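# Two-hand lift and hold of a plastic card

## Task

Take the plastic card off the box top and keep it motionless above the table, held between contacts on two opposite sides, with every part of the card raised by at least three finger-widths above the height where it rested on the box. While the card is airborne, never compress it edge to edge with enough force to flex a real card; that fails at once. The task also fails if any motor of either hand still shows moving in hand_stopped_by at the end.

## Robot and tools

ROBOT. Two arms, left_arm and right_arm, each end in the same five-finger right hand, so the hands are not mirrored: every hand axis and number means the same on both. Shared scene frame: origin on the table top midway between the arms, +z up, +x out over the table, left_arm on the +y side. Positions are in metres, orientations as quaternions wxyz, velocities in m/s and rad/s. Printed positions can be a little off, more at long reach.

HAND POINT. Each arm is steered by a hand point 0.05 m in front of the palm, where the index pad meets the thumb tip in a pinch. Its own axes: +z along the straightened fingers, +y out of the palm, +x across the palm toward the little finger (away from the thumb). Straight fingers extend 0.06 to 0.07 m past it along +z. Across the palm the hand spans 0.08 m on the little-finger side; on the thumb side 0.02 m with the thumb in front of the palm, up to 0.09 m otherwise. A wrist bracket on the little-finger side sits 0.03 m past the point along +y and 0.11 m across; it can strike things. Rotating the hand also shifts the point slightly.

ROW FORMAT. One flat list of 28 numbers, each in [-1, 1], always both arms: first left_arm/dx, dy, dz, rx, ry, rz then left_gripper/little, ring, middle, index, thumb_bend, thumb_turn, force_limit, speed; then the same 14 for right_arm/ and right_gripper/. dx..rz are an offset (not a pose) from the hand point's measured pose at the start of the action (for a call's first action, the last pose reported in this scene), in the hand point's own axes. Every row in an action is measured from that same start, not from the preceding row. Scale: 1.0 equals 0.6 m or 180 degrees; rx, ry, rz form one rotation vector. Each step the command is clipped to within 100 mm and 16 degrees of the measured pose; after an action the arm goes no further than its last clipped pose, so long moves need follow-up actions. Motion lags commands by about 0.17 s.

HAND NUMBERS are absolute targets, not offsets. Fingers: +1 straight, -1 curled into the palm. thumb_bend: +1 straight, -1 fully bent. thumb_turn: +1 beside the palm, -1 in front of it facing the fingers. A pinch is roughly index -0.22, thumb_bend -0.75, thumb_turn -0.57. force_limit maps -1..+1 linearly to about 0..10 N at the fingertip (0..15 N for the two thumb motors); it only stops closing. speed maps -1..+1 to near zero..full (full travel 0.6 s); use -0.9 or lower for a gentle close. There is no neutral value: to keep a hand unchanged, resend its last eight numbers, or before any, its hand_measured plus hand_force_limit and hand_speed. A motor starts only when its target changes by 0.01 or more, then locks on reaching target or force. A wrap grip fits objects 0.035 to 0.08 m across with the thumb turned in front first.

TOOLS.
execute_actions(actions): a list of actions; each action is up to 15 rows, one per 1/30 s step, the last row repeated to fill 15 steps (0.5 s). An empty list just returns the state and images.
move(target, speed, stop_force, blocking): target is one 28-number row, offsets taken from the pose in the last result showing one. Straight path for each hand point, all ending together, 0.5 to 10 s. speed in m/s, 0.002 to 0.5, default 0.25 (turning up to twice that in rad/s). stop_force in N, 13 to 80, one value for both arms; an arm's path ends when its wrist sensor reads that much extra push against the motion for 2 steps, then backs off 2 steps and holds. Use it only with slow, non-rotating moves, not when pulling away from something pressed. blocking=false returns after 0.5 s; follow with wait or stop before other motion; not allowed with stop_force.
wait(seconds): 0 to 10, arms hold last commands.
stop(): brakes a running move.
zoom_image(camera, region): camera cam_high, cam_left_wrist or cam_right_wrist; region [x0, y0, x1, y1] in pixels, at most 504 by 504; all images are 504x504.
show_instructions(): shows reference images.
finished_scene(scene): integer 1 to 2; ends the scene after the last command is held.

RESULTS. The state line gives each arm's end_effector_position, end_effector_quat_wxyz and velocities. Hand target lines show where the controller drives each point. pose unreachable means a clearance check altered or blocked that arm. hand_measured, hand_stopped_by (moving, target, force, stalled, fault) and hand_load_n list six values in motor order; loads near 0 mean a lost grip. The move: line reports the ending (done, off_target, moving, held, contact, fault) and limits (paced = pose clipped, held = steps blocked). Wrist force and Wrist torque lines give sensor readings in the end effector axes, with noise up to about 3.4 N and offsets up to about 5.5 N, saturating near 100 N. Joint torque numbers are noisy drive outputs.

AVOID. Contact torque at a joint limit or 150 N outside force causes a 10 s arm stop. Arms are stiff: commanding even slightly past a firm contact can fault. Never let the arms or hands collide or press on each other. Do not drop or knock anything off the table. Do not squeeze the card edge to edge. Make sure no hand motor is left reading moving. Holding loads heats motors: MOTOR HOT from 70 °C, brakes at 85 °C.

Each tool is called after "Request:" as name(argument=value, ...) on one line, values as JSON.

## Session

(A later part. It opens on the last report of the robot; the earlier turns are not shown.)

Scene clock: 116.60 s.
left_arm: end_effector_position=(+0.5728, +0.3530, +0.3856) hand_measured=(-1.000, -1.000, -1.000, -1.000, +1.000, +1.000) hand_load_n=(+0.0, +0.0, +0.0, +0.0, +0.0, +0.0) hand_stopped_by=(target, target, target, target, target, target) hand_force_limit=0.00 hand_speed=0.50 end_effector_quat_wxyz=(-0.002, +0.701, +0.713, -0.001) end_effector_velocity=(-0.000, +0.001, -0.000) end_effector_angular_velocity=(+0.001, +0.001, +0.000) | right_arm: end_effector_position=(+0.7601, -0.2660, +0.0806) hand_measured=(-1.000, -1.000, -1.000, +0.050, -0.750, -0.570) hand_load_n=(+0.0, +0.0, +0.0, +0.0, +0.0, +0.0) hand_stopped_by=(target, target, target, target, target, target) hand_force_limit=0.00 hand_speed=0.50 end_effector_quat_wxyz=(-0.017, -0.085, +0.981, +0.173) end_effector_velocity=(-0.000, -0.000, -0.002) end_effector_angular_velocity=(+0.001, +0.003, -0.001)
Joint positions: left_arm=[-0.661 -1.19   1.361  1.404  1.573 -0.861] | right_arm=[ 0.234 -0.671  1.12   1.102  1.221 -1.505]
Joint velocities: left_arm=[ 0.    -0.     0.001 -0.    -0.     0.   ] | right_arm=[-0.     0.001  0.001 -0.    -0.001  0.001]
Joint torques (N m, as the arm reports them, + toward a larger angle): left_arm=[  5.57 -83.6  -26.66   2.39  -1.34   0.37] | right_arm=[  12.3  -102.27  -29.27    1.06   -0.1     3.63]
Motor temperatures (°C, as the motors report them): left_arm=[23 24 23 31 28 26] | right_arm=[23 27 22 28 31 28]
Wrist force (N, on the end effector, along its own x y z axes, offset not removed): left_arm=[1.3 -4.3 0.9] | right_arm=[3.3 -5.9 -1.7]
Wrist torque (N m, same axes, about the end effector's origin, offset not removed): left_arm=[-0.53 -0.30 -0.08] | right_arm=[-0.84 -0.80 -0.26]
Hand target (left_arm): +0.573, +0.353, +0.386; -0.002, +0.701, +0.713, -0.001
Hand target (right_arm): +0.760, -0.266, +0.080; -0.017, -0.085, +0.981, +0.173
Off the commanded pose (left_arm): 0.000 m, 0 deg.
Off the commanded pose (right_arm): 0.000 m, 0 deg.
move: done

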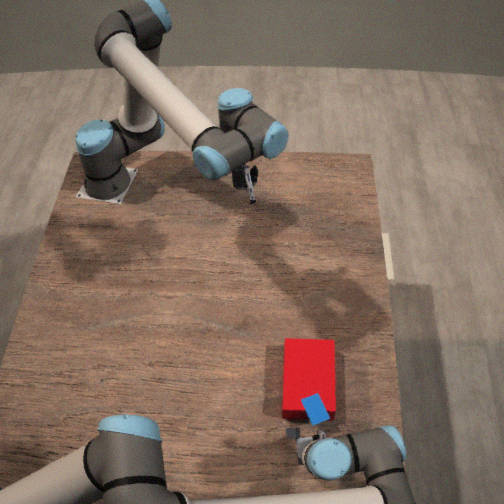

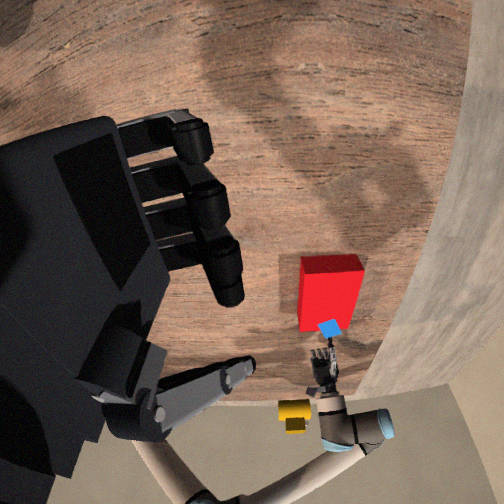

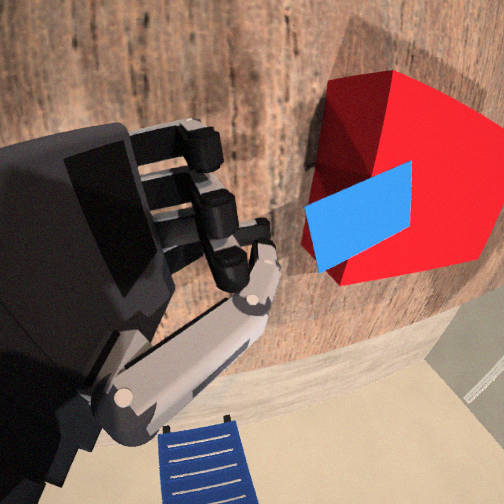

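Request:
move(target=[0,0,0,0,0,0,-1,-1,-1,-1,1,1,0,0.5, -0.008,0.047,0.017,0,0,0,-1,-1,-1,0.05,-0.75,-0.57,0,0.5], speed=0.05)

Request:
move(target=[0,0,0,0,0,0,-1,-1,-1,-1,1,1,0,0.5, 0,0.0313,0.0114,0,0,0,-1,-1,-1,0.05,-0.75,-0.57,0,0.5], speed=0.03)

Request:
zoom_image(camera="cam_left_wrist", region=[280, 300, 380, 400])

Scene clock: 128.53 s.
left_arm: end_effector_position=(+0.5728, +0.3530, +0.3856) hand_measured=(-1.000, -1.000, -1.000, -1.000, +1.000, +1.000) hand_load_n=(+0.0, +0.0, +0.0, +0.0, +0.0, +0.0) hand_stopped_by=(target, target, target, target, target, target) hand_force_limit=0.00 hand_speed=0.50 end_effector_quat_wxyz=(-0.002, +0.701, +0.713, -0.001) end_effector_velocity=(+0.000, -0.000, +0.000) end_effector_angular_velocity=(-0.001, -0.001, +0.000) | right_arm: end_effector_position=(+0.7596, -0.2358, +0.0807) hand_measured=(-1.000, -1.000, -1.000, +0.050, -0.750, -0.570) hand_load_n=(+0.0, +0.0, +0.0, +0.0, +0.0, +0.0) hand_stopped_by=(target, target, target, target, target, target) hand_force_limit=0.00 hand_speed=0.50 end_effector_quat_wxyz=(-0.017, -0.085, +0.981, +0.173) end_effector_velocity=(+0.002, -0.000, -0.000) end_effector_angular_velocity=(-0.001, -0.002, -0.002)
Joint positions: left_arm=[-0.661 -1.19   1.361  1.404  1.573 -0.861] | right_arm=[ 0.268 -0.65   1.078  1.112  1.222 -1.47 ]
Joint velocities: left_arm=[ 0.    -0.    -0.001 -0.    -0.     0.   ] | right_arm=[-0.     0.001 -0.003 -0.     0.002  0.002]
Joint torques (N m, as the arm reports them, + toward a larger angle): left_arm=[  5.93 -82.76 -27.93   2.88  -1.11   0.51] | right_arm=[  16.47 -106.4   -50.39    5.8     1.75    3.64]
Motor temperatures (°C, as the motors report them): left_arm=[23 24 23 31 28 26] | right_arm=[23 27 22 28 31 28]
Wrist force (N, on the end effector, along its own x y z axes, offset not removed): left_arm=[5.8 -4.3 1.2] | right_arm=[-0.3 -3.3 -0.6]
Wrist torque (N m, same axes, about the end effector's origin, offset not removed): left_arm=[-0.46 -0.96 0.36] | right_arm=[-0.45 0.10 -0.41]
Hand target (left_arm): +0.573, +0.353, +0.386; -0.002, +0.701, +0.713, -0.001
Hand target (right_arm): +0.760, -0.236, +0.081; -0.017, -0.085, +0.981, +0.173
Off the commanded pose (left_arm): 0.000 m, 0 deg.
Off the commanded pose (right_arm): 0.000 m, 0 deg.
move: done

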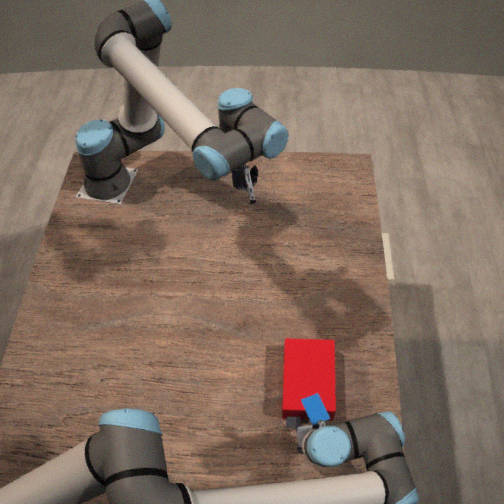

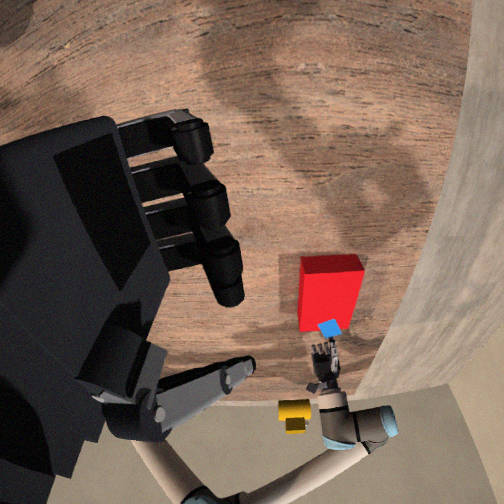

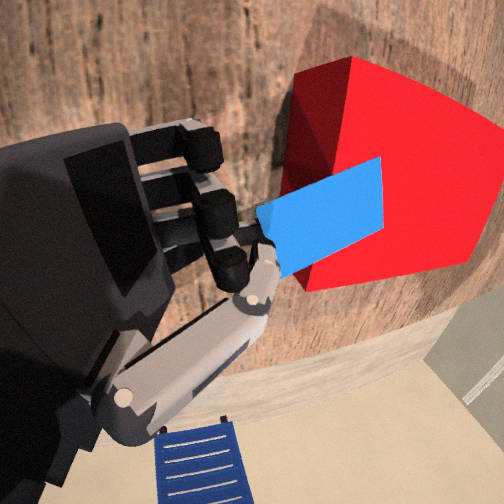

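Scene clock: 129.53 s.
left_arm: end_effector_position=(+0.5728, +0.3530, +0.3856) hand_measured=(-1.000, -1.000, -1.000, -1.000, +1.000, +1.000) hand_load_n=(+0.0, +0.0, +0.0, +0.0, +0.0, +0.0) hand_stopped_by=(target, target, target, target, target, target) hand_force_limit=0.00 hand_speed=0.50 end_effector_quat_wxyz=(-0.002, +0.701, +0.713, -0.001) end_effector_velocity=(-0.000, -0.000, -0.000) end_effector_angular_velocity=(+0.000, +0.001, -0.001) | right_arm: end_effector_position=(+0.7562, -0.2163, +0.0807) hand_measured=(-1.000, -1.000, -1.000, +0.050, -0.750, -0.570) hand_load_n=(+0.0, +0.0, +0.0, +0.0, +0.0, +0.0) hand_stopped_by=(target, target, target, target, target, target) hand_force_limit=0.00 hand_speed=0.50 end_effector_quat_wxyz=(-0.017, -0.085, +0.981, +0.173) end_effector_velocity=(+0.002, -0.001, +0.000) end_effector_angular_velocity=(-0.001, -0.002, -0.003)
Joint positions: left_arm=[-0.661 -1.19   1.361  1.404  1.573 -0.861] | right_arm=[ 0.29  -0.641  1.058  1.115  1.223 -1.446]
Joint velocities: left_arm=[-0.  0.  0.  0.  0.  0.] | right_arm=[-0.001  0.001 -0.003 -0.001  0.001  0.002]
Joint torques (N m, as the arm reports them, + toward a larger angle): left_arm=[  7.36 -81.8  -27.72   2.07  -1.11   0.72] | right_arm=[  13.28 -107.7   -48.78    6.17    1.94    3.87]
Motor temperatures (°C, as the motors report them): left_arm=[23 24 23 31 28 26] | right_arm=[23 27 22 28 31 28]
Wrist force (N, on the end effector, along its own x y z axes, offset not removed): left_arm=[-0.1 -3.2 -0.6] | right_arm=[1.3 -2.7 -2.1]
Wrist torque (N m, same axes, about the end effector's origin, offset not removed): left_arm=[-0.25 -0.02 0.08] | right_arm=[-0.26 -0.07 -0.12]
Hand target (left_arm): +0.573, +0.353, +0.386; -0.002, +0.701, +0.713, -0.001
Hand target (right_arm): +0.756, -0.216, +0.081; -0.017, -0.085, +0.981, +0.173
Off the commanded pose (left_arm): 0.000 m, 0 deg.
Off the commanded pose (right_arm): 0.000 m, 0 deg.
move: done

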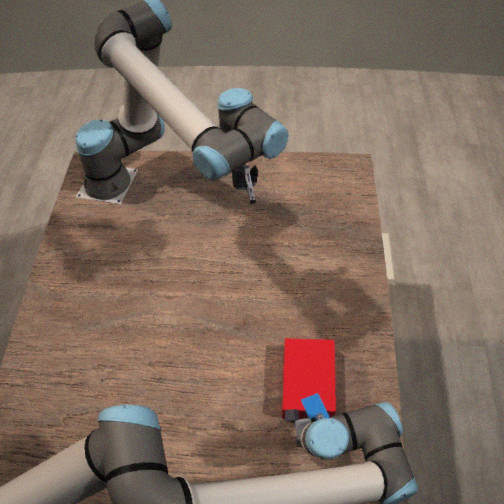

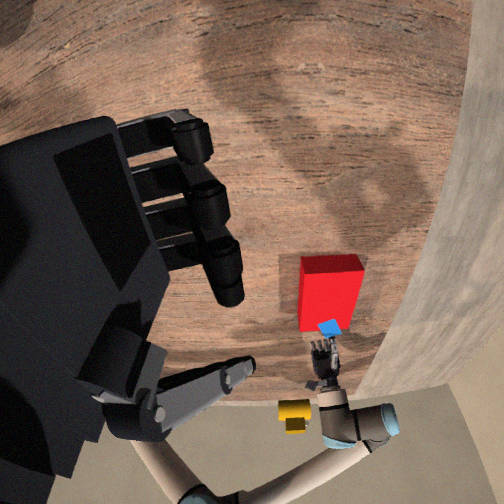

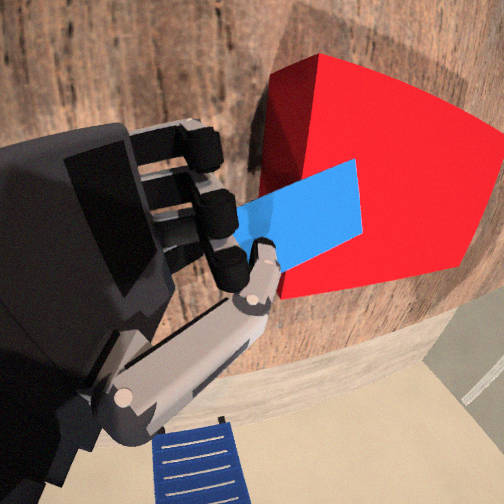

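Region (280, 300, 380, 400) of cam_left_wrist's 504x504 image, scaled by 5.040, with more detail than that image has.

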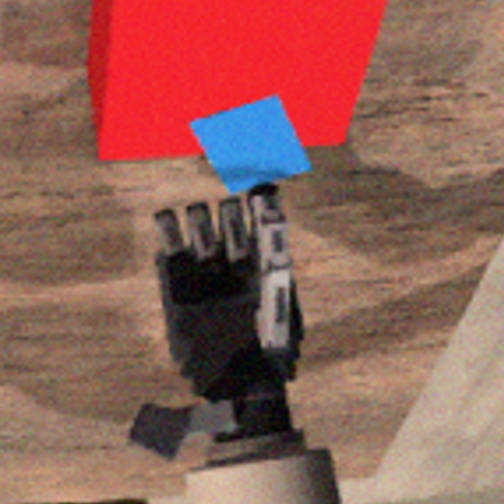

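Request:
move(target=[0,0,0,0,0,0,-1,-1,-1,-1,1,1,0,0.5, 0,-0.003,0.008,0,0,0,-1,-1,-1,0.05,-0.75,-0.57,0,0.5], speed=0.015)

Request:
move(target=[0,0,0,0,0,0,-1,-1,-1,-1,1,1,0,0.5, 0,0,0,0,0,0,-1,-1,-1,-0.4,-0.75,-0.57,0.2,-0.8])

Scene clock: 136.40 s.
left_arm: end_effector_position=(+0.5728, +0.3530, +0.3856) hand_measured=(-1.000, -1.000, -1.000, -1.000, +1.000, +1.000) hand_load_n=(+0.0, +0.0, +0.0, +0.0, +0.0, +0.0) hand_stopped_by=(target, target, target, target, target, target) hand_force_limit=0.00 hand_speed=0.50 end_effector_quat_wxyz=(-0.002, +0.701, +0.713, -0.001) end_effector_velocity=(+0.000, +0.000, -0.000) end_effector_angular_velocity=(+0.001, -0.000, +0.000) | right_arm: end_effector_position=(+0.7562, -0.2162, +0.0757) hand_measured=(-1.000, -1.000, -1.000, +0.050, -0.750, -0.570) hand_load_n=(+0.0, +0.0, +0.0, +0.0, +0.0, +0.0) hand_stopped_by=(target, target, target, target, target, target) hand_force_limit=0.00 hand_speed=0.50 end_effector_quat_wxyz=(-0.017, -0.085, +0.981, +0.173) end_effector_velocity=(-0.001, +0.001, -0.002) end_effector_angular_velocity=(-0.000, +0.000, +0.001)
Joint positions: left_arm=[-0.661 -1.19   1.361  1.404  1.573 -0.861] | right_arm=[ 0.29  -0.637  1.06   1.109  1.223 -1.446]
Joint velocities: left_arm=[ 0.     0.    -0.     0.    -0.001  0.   ] | right_arm=[ 0.001  0.001  0.001 -0.002  0.     0.   ]
Joint torques (N m, as the arm reports them, + toward a larger angle): left_arm=[ 10.64 -84.19 -27.99   2.14  -1.72   0.78] | right_arm=[ -11.44 -105.55  -29.59    0.98    1.62   -2.74]
Motor temperatures (°C, as the motors report them): left_arm=[23 24 23 31 28 26] | right_arm=[23 27 22 28 31 28]
Wrist force (N, on the end effector, along its own x y z axes, offset not removed): left_arm=[5.4 -5.7 6.3] | right_arm=[4.9 -1.9 4.0]
Wrist torque (N m, same axes, about the end effector's origin, offset not removed): left_arm=[-0.92 -1.25 0.24] | right_arm=[-0.53 -1.14 -0.02]
Hand target (left_arm): +0.573, +0.353, +0.386; -0.002, +0.701, +0.713, -0.001
Hand target (right_arm): +0.756, -0.216, +0.076; -0.017, -0.085, +0.981, +0.173
Off the commanded pose (left_arm): 0.000 m, 0 deg.
Off the commanded pose (right_arm): 0.000 m, 0 deg.
move: done

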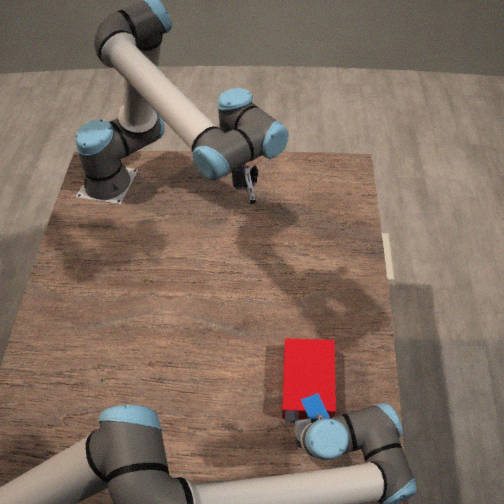

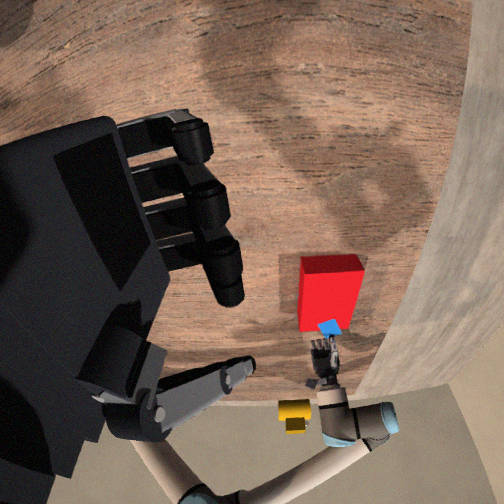

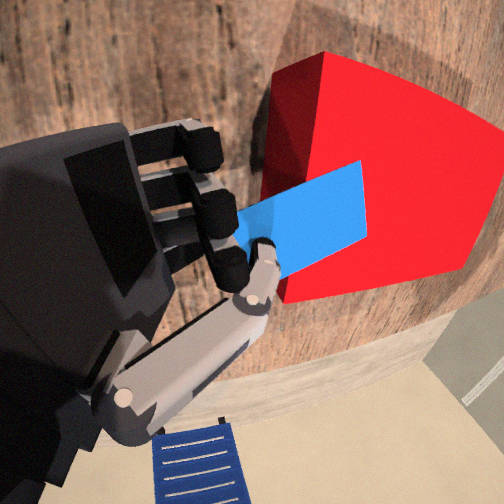

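Scene clock: 137.50 s.
left_arm: end_effector_position=(+0.5728, +0.3530, +0.3856) hand_measured=(-1.000, -1.000, -1.000, -1.000, +1.000, +1.000) hand_load_n=(+0.0, +0.0, +0.0, +0.0, +0.0, +0.0) hand_stopped_by=(target, target, target, target, target, target) hand_force_limit=0.00 hand_speed=0.50 end_effector_quat_wxyz=(-0.002, +0.701, +0.713, -0.001) end_effector_velocity=(+0.001, +0.001, +0.000) end_effector_angular_velocity=(-0.001, -0.000, +0.002) | right_arm: end_effector_position=(+0.7562, -0.2162, +0.0757) hand_measured=(-1.000, -1.000, -1.000, -0.224, -0.750, -0.570) hand_load_n=(+0.0, +0.0, +0.0, +9.0, +0.0, +0.0) hand_stopped_by=(target, target, target, force, target, target) hand_force_limit=0.20 hand_speed=-0.80 end_effector_quat_wxyz=(-0.017, -0.085, +0.981, +0.173) end_effector_velocity=(+0.000, -0.000, -0.001) end_effector_angular_velocity=(+0.001, -0.001, +0.000)
Joint positions: left_arm=[-0.661 -1.19   1.361  1.404  1.573 -0.861] | right_arm=[ 0.29  -0.637  1.06   1.109  1.223 -1.446]
Joint velocities: left_arm=[ 0.002 -0.001  0.    -0.     0.    -0.   ] | right_arm=[-0.     0.     0.001 -0.002 -0.001 -0.001]
Joint torques (N m, as the arm reports them, + toward a larger angle): left_arm=[  7.17 -83.39 -27.77   2.24  -1.24   0.3 ] | right_arm=[  -2.58 -120.72  -34.17    6.04    1.65   -2.29]
Motor temperatures (°C, as the motors report them): left_arm=[23 24 23 31 28 26] | right_arm=[23 27 22 28 31 28]
Wrist force (N, on the end effector, along its own x y z axes, offset not removed): left_arm=[1.5 -2.6 0.8] | right_arm=[2.0 -5.7 -2.7]
Wrist torque (N m, same axes, about the end effector's origin, offset not removed): left_arm=[-0.23 -0.39 0.19] | right_arm=[-0.71 -0.30 -0.25]
Hand target (left_arm): +0.573, +0.353, +0.386; -0.002, +0.701, +0.713, -0.001
Hand target (right_arm): +0.756, -0.216, +0.076; -0.017, -0.085, +0.981, +0.173
Off the commanded pose (left_arm): 0.000 m, 0 deg.
Off the commanded pose (right_arm): 0.000 m, 0 deg.
move: done

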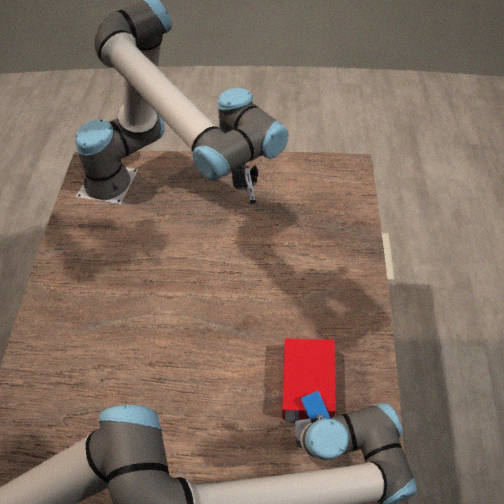

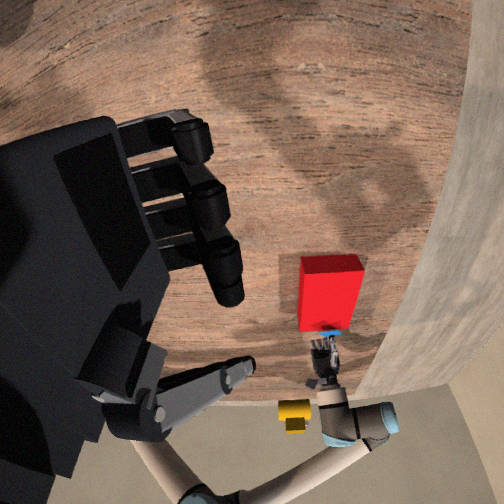

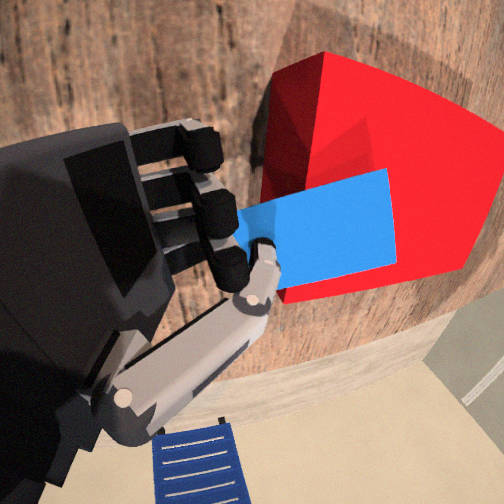

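Request:
move(target=[0,0,0,0,0,0,-1,-1,-1,-1,1,1,0,0.5, 0,0.068,-0.188,0,0,0,-1,-1,-1,-0.4,-0.75,-0.57,0.2,-0.8], speed=0.1)

Request:
wait(seconds=2)

Scene clock: 143.13 s.
left_arm: end_effector_position=(+0.5728, +0.3530, +0.3856) hand_measured=(-1.000, -1.000, -1.000, -1.000, +1.000, +1.000) hand_load_n=(+0.0, +0.0, +0.0, +0.0, +0.0, +0.0) hand_stopped_by=(target, target, target, target, target, target) hand_force_limit=0.00 hand_speed=0.50 end_effector_quat_wxyz=(-0.002, +0.701, +0.713, -0.001) end_effector_velocity=(-0.000, +0.000, -0.000) end_effector_angular_velocity=(+0.000, +0.000, -0.000) | right_arm: end_effector_position=(+0.7564, -0.2165, +0.1954) hand_measured=(-1.000, -1.000, -1.000, -0.224, -0.750, -0.570) hand_load_n=(+0.0, +0.0, +0.0, +9.0, +0.0, +0.0) hand_stopped_by=(target, target, target, force, target, target) hand_force_limit=0.20 hand_speed=-0.80 end_effector_quat_wxyz=(-0.017, -0.085, +0.981, +0.173) end_effector_velocity=(+0.001, -0.000, +0.002) end_effector_angular_velocity=(-0.000, -0.001, -0.000)
Joint positions: left_arm=[-0.661 -1.19   1.361  1.404  1.573 -0.861] | right_arm=[ 0.289 -0.715  0.984  1.263  1.223 -1.447]
Joint velocities: left_arm=[-0.    -0.     0.001 -0.     0.    -0.   ] | right_arm=[-0.    -0.001 -0.003  0.003  0.     0.   ]
Joint torques (N m, as the arm reports them, + toward a larger angle): left_arm=[  5.58 -81.66 -26.97   2.4   -1.25   0.39] | right_arm=[  -8.91 -124.45  -51.38    6.03   -1.73   -2.9 ]
Motor temperatures (°C, as the motors report them): left_arm=[23 24 23 31 28 26] | right_arm=[23 27 22 28 31 28]
Wrist force (N, on the end effector, along its own x y z axes, offset not removed): left_arm=[0.1 -3.3 1.4] | right_arm=[1.6 -2.2 1.5]
Wrist torque (N m, same axes, about the end effector's origin, offset not removed): left_arm=[-0.36 -0.19 0.03] | right_arm=[-0.30 -0.38 -0.29]
Hand target (left_arm): +0.573, +0.353, +0.386; -0.002, +0.701, +0.713, -0.001
Hand target (right_arm): +0.756, -0.217, +0.196; -0.017, -0.085, +0.981, +0.173
Off the commanded pose (left_arm): 0.000 m, 0 deg.
Off the commanded pose (right_arm): 0.000 m, 0 deg.
move: done

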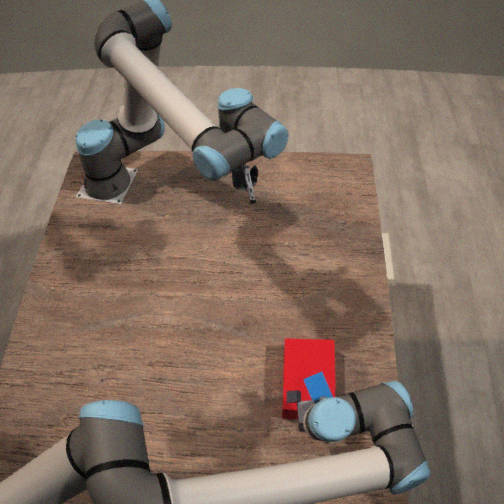

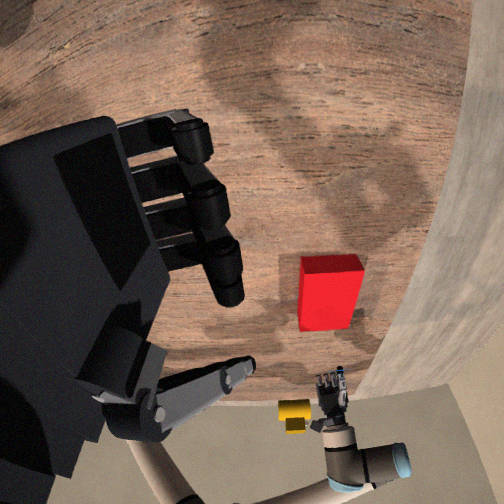

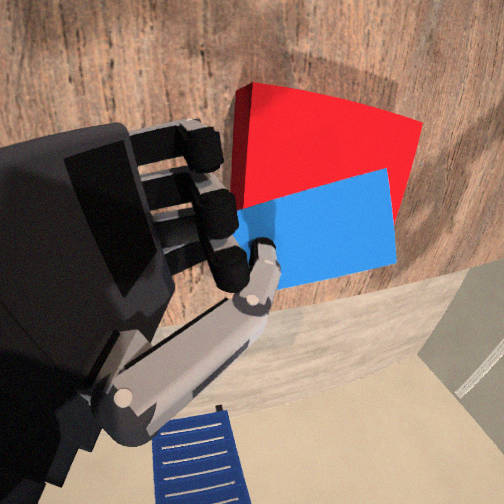

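Scene clock: 145.13 s.
left_arm: end_effector_position=(+0.5728, +0.3530, +0.3856) hand_measured=(-1.000, -1.000, -1.000, -1.000, +1.000, +1.000) hand_load_n=(+0.0, +0.0, +0.0, +0.0, +0.0, +0.0) hand_stopped_by=(target, target, target, target, target, target) hand_force_limit=0.00 hand_speed=0.50 end_effector_quat_wxyz=(-0.002, +0.701, +0.713, -0.001) end_effector_velocity=(+0.001, -0.000, +0.001) end_effector_angular_velocity=(-0.002, -0.001, +0.001) | right_arm: end_effector_position=(+0.7564, -0.2166, +0.1956) hand_measured=(-1.000, -1.000, -1.000, -0.224, -0.750, -0.570) hand_load_n=(+0.0, +0.0, +0.0, +9.0, +0.0, +0.0) hand_stopped_by=(target, target, target, force, target, target) hand_force_limit=0.20 hand_speed=-0.80 end_effector_quat_wxyz=(-0.017, -0.085, +0.981, +0.173) end_effector_velocity=(+0.001, -0.001, -0.000) end_effector_angular_velocity=(-0.002, -0.001, -0.001)
Joint positions: left_arm=[-0.661 -1.19   1.361  1.404  1.573 -0.861] | right_arm=[ 0.289 -0.715  0.983  1.263  1.223 -1.447]
Joint velocities: left_arm=[ 0.001  0.    -0.002 -0.     0.    -0.   ] | right_arm=[-0.001 -0.     0.    -0.     0.002 -0.   ]
Joint torques (N m, as the arm reports them, + toward a larger angle): left_arm=[  9.12 -80.48 -26.6    2.12  -0.89   0.38] | right_arm=[  -9.73 -122.5   -50.9     6.13    1.86   -3.02]
Motor temperatures (°C, as the motors report them): left_arm=[23 24 23 31 28 26] | right_arm=[23 27 22 28 31 28]
Wrist force (N, on the end effector, along its own x y z axes, offset not removed): left_arm=[3.1 0.7 3.6] | right_arm=[-1.0 -0.2 0.0]
Wrist torque (N m, same axes, about the end effector's origin, offset not removed): left_arm=[-0.01 -0.72 0.35] | right_arm=[-0.07 0.26 -0.31]
Hand target (left_arm): +0.573, +0.353, +0.386; -0.002, +0.701, +0.713, -0.001
Hand target (right_arm): +0.756, -0.217, +0.196; -0.017, -0.085, +0.981, +0.173
Off the commanded pose (left_arm): 0.000 m, 0 deg.
Off the commanded pose (right_arm): 0.000 m, 0 deg.
wait: 2.00 s; at rest by 0.17 s

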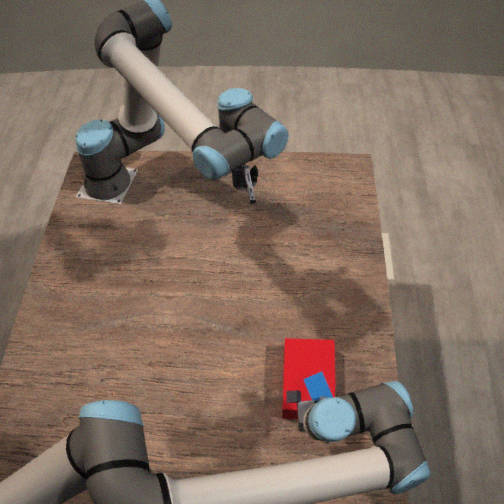

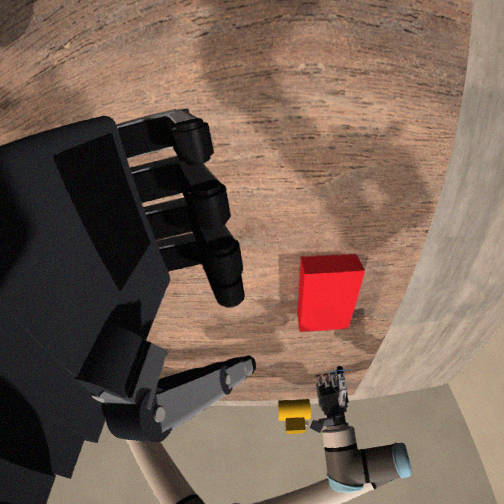

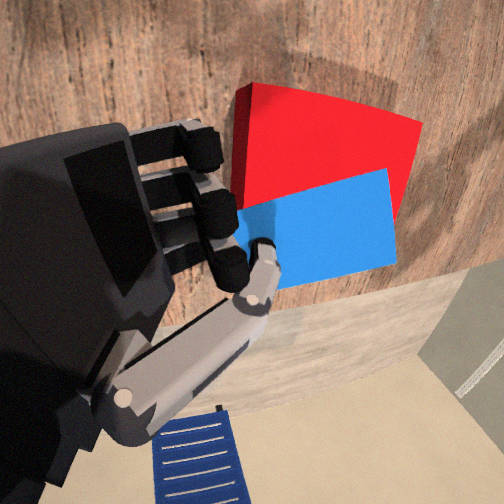

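Request:
finished_scene(scene=2)

The scene is finished: the task was done.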